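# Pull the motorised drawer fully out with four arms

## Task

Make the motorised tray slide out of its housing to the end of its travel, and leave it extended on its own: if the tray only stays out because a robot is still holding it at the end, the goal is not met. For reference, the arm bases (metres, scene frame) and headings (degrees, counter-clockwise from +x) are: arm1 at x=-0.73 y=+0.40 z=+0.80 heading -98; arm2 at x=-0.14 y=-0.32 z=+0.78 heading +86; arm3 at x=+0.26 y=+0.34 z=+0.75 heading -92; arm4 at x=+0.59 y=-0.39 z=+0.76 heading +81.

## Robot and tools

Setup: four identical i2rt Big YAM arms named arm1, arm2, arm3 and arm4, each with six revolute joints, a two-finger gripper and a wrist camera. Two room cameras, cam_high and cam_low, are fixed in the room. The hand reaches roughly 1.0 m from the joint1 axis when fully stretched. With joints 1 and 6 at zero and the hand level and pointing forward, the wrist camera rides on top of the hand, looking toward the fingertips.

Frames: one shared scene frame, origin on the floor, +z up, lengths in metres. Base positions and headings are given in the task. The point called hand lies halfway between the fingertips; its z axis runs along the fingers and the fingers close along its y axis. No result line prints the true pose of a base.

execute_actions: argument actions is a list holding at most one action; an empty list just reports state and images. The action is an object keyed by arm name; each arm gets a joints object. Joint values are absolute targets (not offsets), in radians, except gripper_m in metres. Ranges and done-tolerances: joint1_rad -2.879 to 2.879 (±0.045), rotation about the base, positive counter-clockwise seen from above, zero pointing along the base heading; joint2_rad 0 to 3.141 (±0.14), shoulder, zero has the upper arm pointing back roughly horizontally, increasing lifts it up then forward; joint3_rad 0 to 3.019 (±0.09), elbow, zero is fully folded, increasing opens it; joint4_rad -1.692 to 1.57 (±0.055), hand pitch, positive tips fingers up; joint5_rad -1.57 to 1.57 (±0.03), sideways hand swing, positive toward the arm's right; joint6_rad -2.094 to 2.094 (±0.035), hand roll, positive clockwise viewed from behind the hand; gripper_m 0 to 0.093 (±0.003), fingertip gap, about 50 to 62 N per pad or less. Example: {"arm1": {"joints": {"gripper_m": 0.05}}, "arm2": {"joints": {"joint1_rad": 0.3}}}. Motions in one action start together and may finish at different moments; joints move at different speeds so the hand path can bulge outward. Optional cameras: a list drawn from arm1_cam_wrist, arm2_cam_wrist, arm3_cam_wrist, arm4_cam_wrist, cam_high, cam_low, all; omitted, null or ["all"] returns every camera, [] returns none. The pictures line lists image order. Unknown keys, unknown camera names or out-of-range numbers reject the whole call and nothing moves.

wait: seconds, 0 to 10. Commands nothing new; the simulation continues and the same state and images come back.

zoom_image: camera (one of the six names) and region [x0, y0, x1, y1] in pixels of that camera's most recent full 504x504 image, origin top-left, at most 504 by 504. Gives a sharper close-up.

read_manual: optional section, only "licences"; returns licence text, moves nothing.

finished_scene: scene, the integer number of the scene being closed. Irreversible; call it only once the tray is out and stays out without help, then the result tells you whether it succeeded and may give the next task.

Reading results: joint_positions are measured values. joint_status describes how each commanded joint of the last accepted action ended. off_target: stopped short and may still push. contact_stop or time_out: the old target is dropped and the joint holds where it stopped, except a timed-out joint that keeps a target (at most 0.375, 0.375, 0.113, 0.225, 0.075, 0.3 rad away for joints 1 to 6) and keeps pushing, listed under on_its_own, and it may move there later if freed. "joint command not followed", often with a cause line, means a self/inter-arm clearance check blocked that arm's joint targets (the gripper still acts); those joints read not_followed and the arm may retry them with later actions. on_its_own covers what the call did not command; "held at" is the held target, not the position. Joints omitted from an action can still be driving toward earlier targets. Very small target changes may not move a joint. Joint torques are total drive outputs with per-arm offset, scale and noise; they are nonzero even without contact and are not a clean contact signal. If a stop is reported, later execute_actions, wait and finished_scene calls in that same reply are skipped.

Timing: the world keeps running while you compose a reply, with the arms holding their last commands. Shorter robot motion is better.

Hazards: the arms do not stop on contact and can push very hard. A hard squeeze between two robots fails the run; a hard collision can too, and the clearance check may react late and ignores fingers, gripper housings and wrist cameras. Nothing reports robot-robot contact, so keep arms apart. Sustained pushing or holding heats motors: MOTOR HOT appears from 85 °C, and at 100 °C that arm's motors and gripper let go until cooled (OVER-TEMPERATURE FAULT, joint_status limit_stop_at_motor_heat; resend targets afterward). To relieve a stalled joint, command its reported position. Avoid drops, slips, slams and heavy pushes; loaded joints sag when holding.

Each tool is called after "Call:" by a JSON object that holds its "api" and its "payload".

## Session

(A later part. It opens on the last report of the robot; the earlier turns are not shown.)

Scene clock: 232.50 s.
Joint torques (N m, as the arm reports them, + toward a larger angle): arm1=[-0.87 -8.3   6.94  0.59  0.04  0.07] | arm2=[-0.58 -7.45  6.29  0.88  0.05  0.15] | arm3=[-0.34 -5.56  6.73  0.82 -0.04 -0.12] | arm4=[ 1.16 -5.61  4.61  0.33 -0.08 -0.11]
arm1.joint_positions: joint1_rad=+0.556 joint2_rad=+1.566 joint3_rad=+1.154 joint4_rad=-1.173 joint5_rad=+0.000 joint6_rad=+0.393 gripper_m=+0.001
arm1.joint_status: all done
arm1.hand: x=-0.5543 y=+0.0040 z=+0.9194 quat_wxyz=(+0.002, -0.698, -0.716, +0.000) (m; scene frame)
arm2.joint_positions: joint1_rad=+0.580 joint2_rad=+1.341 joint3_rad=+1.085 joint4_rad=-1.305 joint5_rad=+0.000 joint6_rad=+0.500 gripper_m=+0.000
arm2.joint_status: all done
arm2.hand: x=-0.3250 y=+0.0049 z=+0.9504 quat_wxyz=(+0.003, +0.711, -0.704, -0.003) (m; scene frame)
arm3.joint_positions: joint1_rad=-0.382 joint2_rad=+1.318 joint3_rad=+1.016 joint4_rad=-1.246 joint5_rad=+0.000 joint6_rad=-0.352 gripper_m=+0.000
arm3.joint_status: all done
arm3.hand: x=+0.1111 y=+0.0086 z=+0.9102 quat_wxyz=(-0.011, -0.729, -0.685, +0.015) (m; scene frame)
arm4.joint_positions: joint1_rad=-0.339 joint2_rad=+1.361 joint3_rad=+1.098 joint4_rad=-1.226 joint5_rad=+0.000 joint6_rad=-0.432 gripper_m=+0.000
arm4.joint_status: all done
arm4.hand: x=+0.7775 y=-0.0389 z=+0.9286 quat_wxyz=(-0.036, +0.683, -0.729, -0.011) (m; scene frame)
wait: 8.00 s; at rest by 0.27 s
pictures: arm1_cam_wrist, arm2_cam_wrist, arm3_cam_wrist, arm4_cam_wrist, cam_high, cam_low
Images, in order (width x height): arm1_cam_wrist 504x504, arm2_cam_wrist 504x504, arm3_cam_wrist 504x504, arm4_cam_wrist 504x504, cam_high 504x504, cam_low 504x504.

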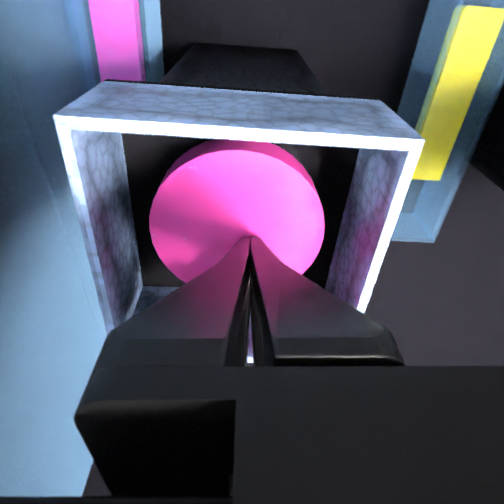

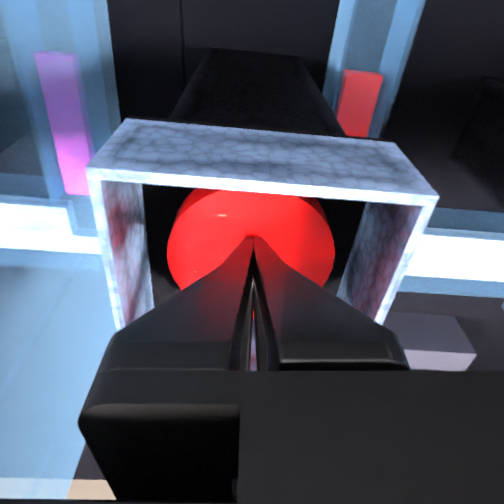

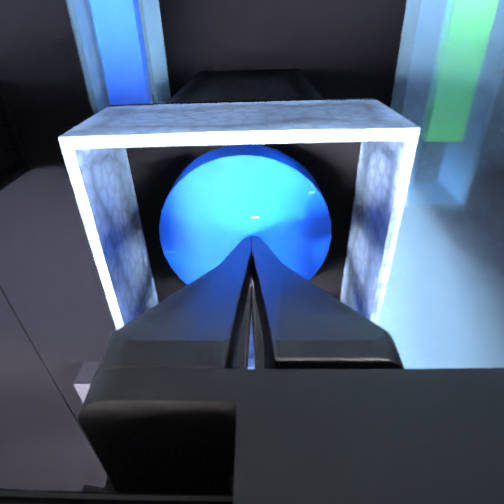

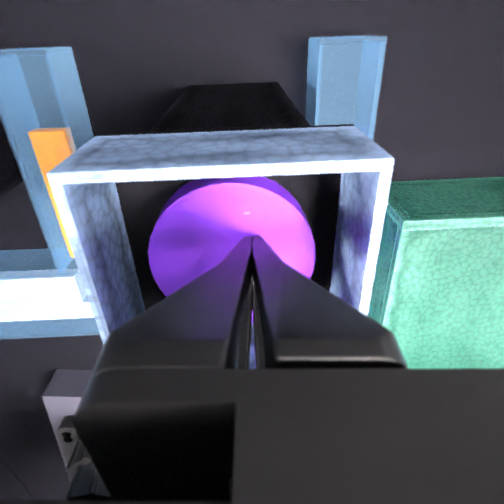

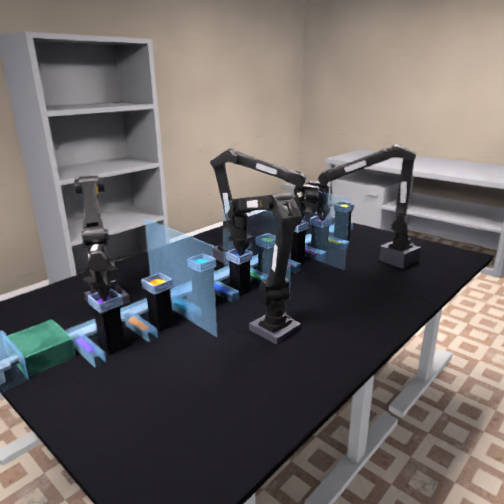

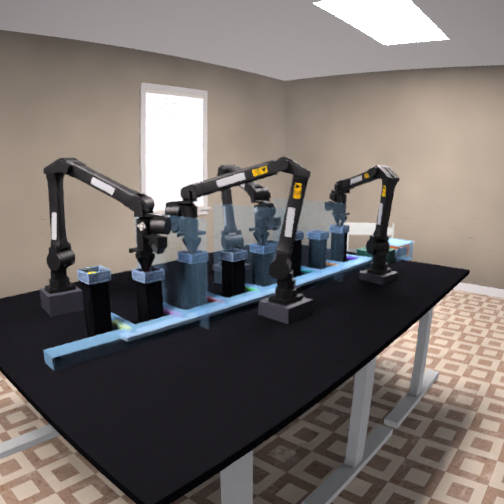

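Tray is moving.

Call:
{"api": "wait", "payload": {"seconds": 5}}

Call:
{"api": "wait", "payload": {"seconds": 4}}

Scene clock: 241.63 s.
Joint torques (N m, as the arm reports them, + toward a larger angle): arm1=[-0.76 -8.23  6.94  0.57  0.03  0.05] | arm2=[-0.59 -7.48  6.28  0.89  0.05  0.15] | arm3=[-0.34 -5.57  6.73  0.84 -0.04 -0.12] | arm4=[ 1.19 -5.61  4.62  0.31 -0.07 -0.11]
arm1.joint_positions: joint1_rad=+0.556 joint2_rad=+1.566 joint3_rad=+1.154 joint4_rad=-1.173 joint5_rad=+0.000 joint6_rad=+0.393 gripper_m=+0.001
arm1.joint_status: all done
arm1.hand: x=-0.5543 y=+0.0040 z=+0.9194 quat_wxyz=(+0.002, -0.698, -0.716, +0.000) (m; scene frame)
arm2.joint_positions: joint1_rad=+0.580 joint2_rad=+1.341 joint3_rad=+1.085 joint4_rad=-1.305 joint5_rad=+0.000 joint6_rad=+0.500 gripper_m=+0.000
arm2.joint_status: all done
arm2.hand: x=-0.3250 y=+0.0049 z=+0.9504 quat_wxyz=(+0.003, +0.711, -0.704, -0.003) (m; scene frame)
arm3.joint_positions: joint1_rad=-0.382 joint2_rad=+1.318 joint3_rad=+1.016 joint4_rad=-1.246 joint5_rad=+0.000 joint6_rad=-0.352 gripper_m=+0.000
arm3.joint_status: all done
arm3.hand: x=+0.1111 y=+0.0086 z=+0.9102 quat_wxyz=(-0.011, -0.729, -0.685, +0.015) (m; scene frame)
arm4.joint_positions: joint1_rad=-0.339 joint2_rad=+1.361 joint3_rad=+1.098 joint4_rad=-1.226 joint5_rad=+0.000 joint6_rad=-0.432 gripper_m=+0.000
arm4.joint_status: all done
arm4.hand: x=+0.7775 y=-0.0389 z=+0.9286 quat_wxyz=(-0.036, +0.683, -0.729, -0.011) (m; scene frame)
wait: 5.00 s; at rest from the start
pictures: arm1_cam_wrist, arm2_cam_wrist, arm3_cam_wrist, arm4_cam_wrist, cam_high, cam_low
Images, in order (width x height): arm1_cam_wrist 504x504, arm2_cam_wrist 504x504, arm3_cam_wrist 504x504, arm4_cam_wrist 504x504, cam_high 504x504, cam_low 504x504.

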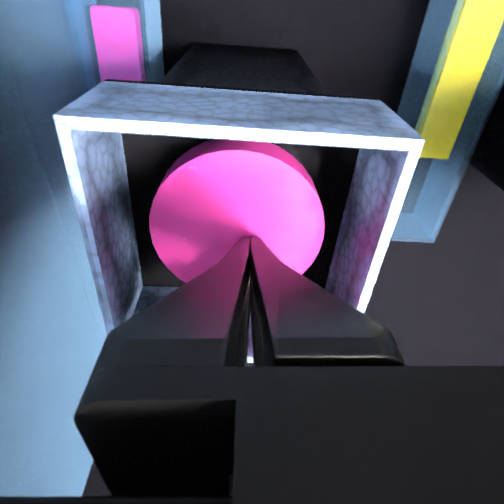

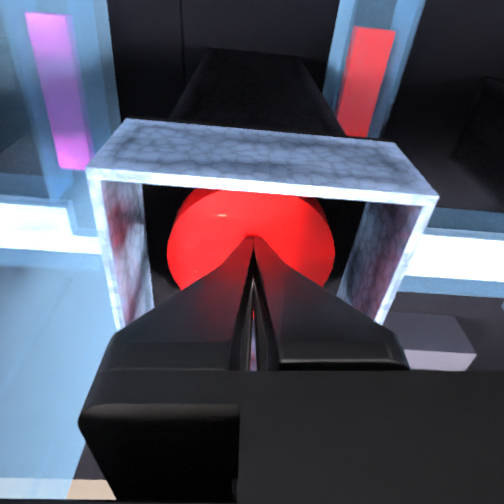

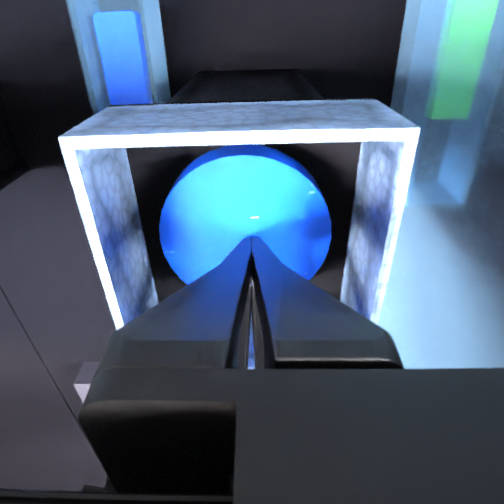

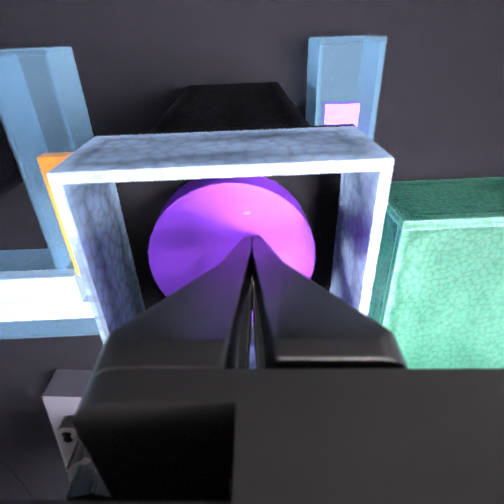

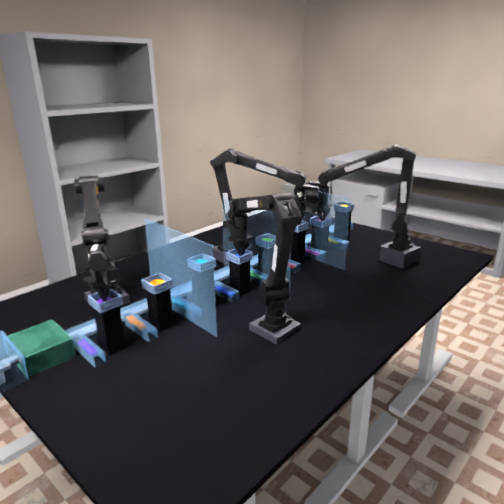

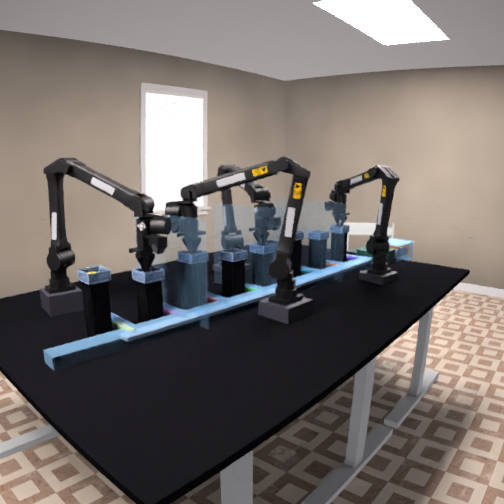

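Scene clock: 245.63 s.
Joint torques (N m, as the arm reports them, + toward a larger angle): arm1=[-1.06 -7.9   6.94  0.53  0.04  0.06] | arm2=[-0.57 -7.52  6.29  0.89  0.05  0.15] | arm3=[-0.32 -5.51  6.73  0.82 -0.04 -0.12] | arm4=[ 1.12 -5.57  4.62  0.33 -0.07 -0.11]
arm1.joint_positions: joint1_rad=+0.556 joint2_rad=+1.566 joint3_rad=+1.154 joint4_rad=-1.173 joint5_rad=+0.000 joint6_rad=+0.393 gripper_m=+0.001
arm1.joint_status: all done
arm1.hand: x=-0.5543 y=+0.0040 z=+0.9194 quat_wxyz=(+0.002, -0.698, -0.716, +0.000) (m; scene frame)
arm2.joint_positions: joint1_rad=+0.580 joint2_rad=+1.341 joint3_rad=+1.085 joint4_rad=-1.305 joint5_rad=+0.000 joint6_rad=+0.500 gripper_m=+0.000
arm2.joint_status: all done
arm2.hand: x=-0.3250 y=+0.0049 z=+0.9504 quat_wxyz=(+0.003, +0.711, -0.704, -0.003) (m; scene frame)
arm3.joint_positions: joint1_rad=-0.382 joint2_rad=+1.318 joint3_rad=+1.016 joint4_rad=-1.246 joint5_rad=+0.000 joint6_rad=-0.352 gripper_m=+0.000
arm3.joint_status: all done
arm3.hand: x=+0.1111 y=+0.0086 z=+0.9102 quat_wxyz=(-0.011, -0.729, -0.685, +0.015) (m; scene frame)
arm4.joint_positions: joint1_rad=-0.339 joint2_rad=+1.361 joint3_rad=+1.098 joint4_rad=-1.226 joint5_rad=+0.000 joint6_rad=-0.432 gripper_m=+0.000
arm4.joint_status: all done
arm4.hand: x=+0.7775 y=-0.0389 z=+0.9286 quat_wxyz=(-0.036, +0.683, -0.729, -0.011) (m; scene frame)
wait: 4.00 s; at rest by 0.27 s
pictures: arm1_cam_wrist, arm2_cam_wrist, arm3_cam_wrist, arm4_cam_wrist, cam_high, cam_low
Images, in order (width x height): arm1_cam_wrist 504x504, arm2_cam_wrist 504x504, arm3_cam_wrist 504x504, arm4_cam_wrist 504x504, cam_high 504x504, cam_low 504x504.

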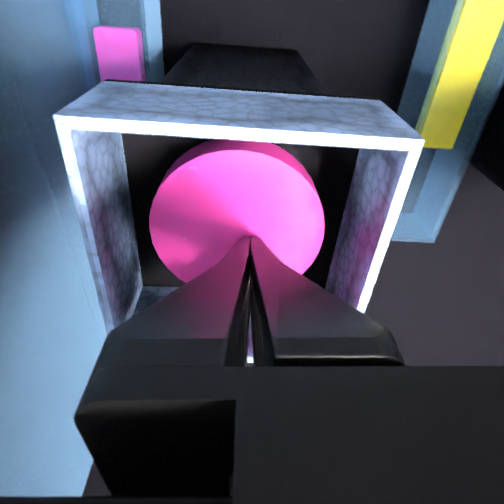

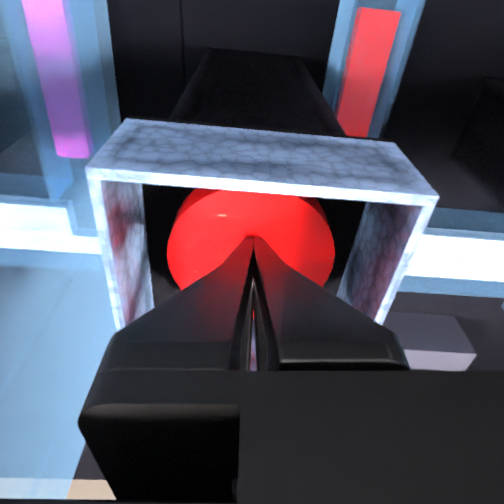

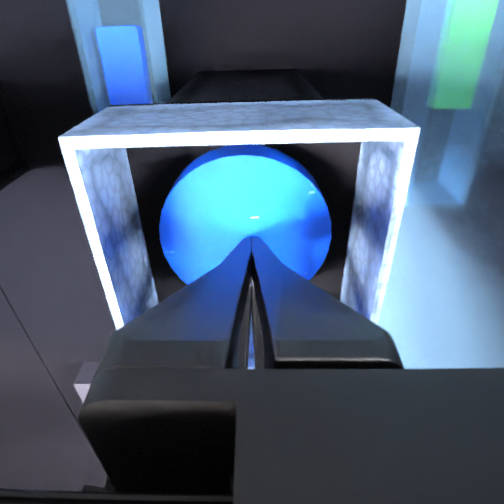

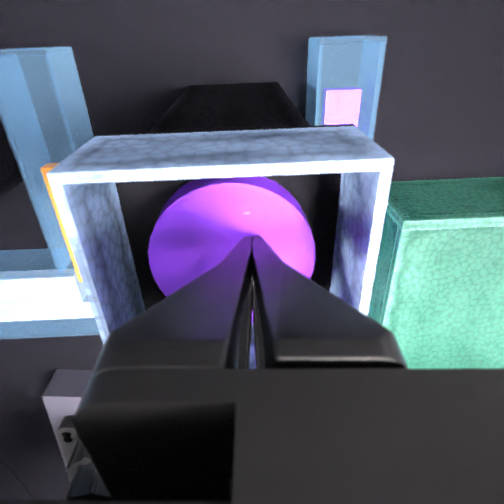

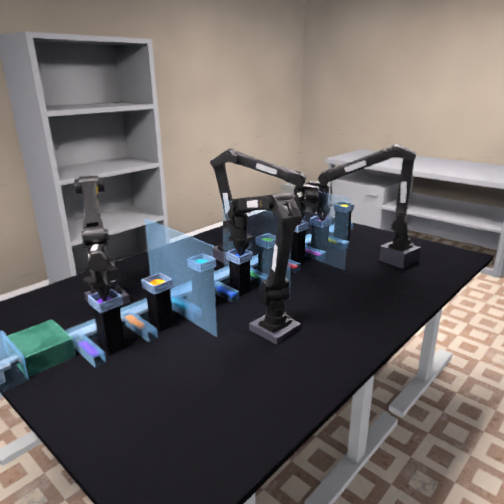

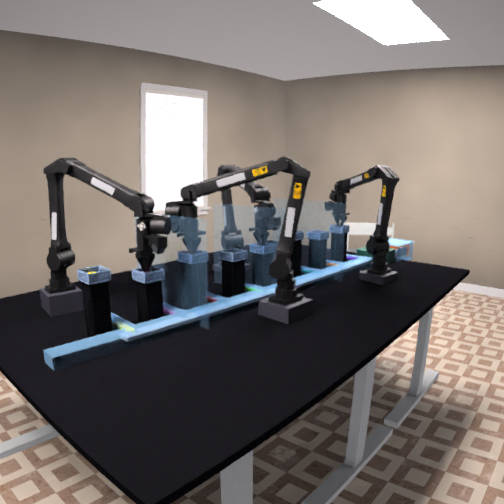

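Call:
{"api": "finished_scene", "payload": {"scene": 1}}

The scene is finished: the task was done.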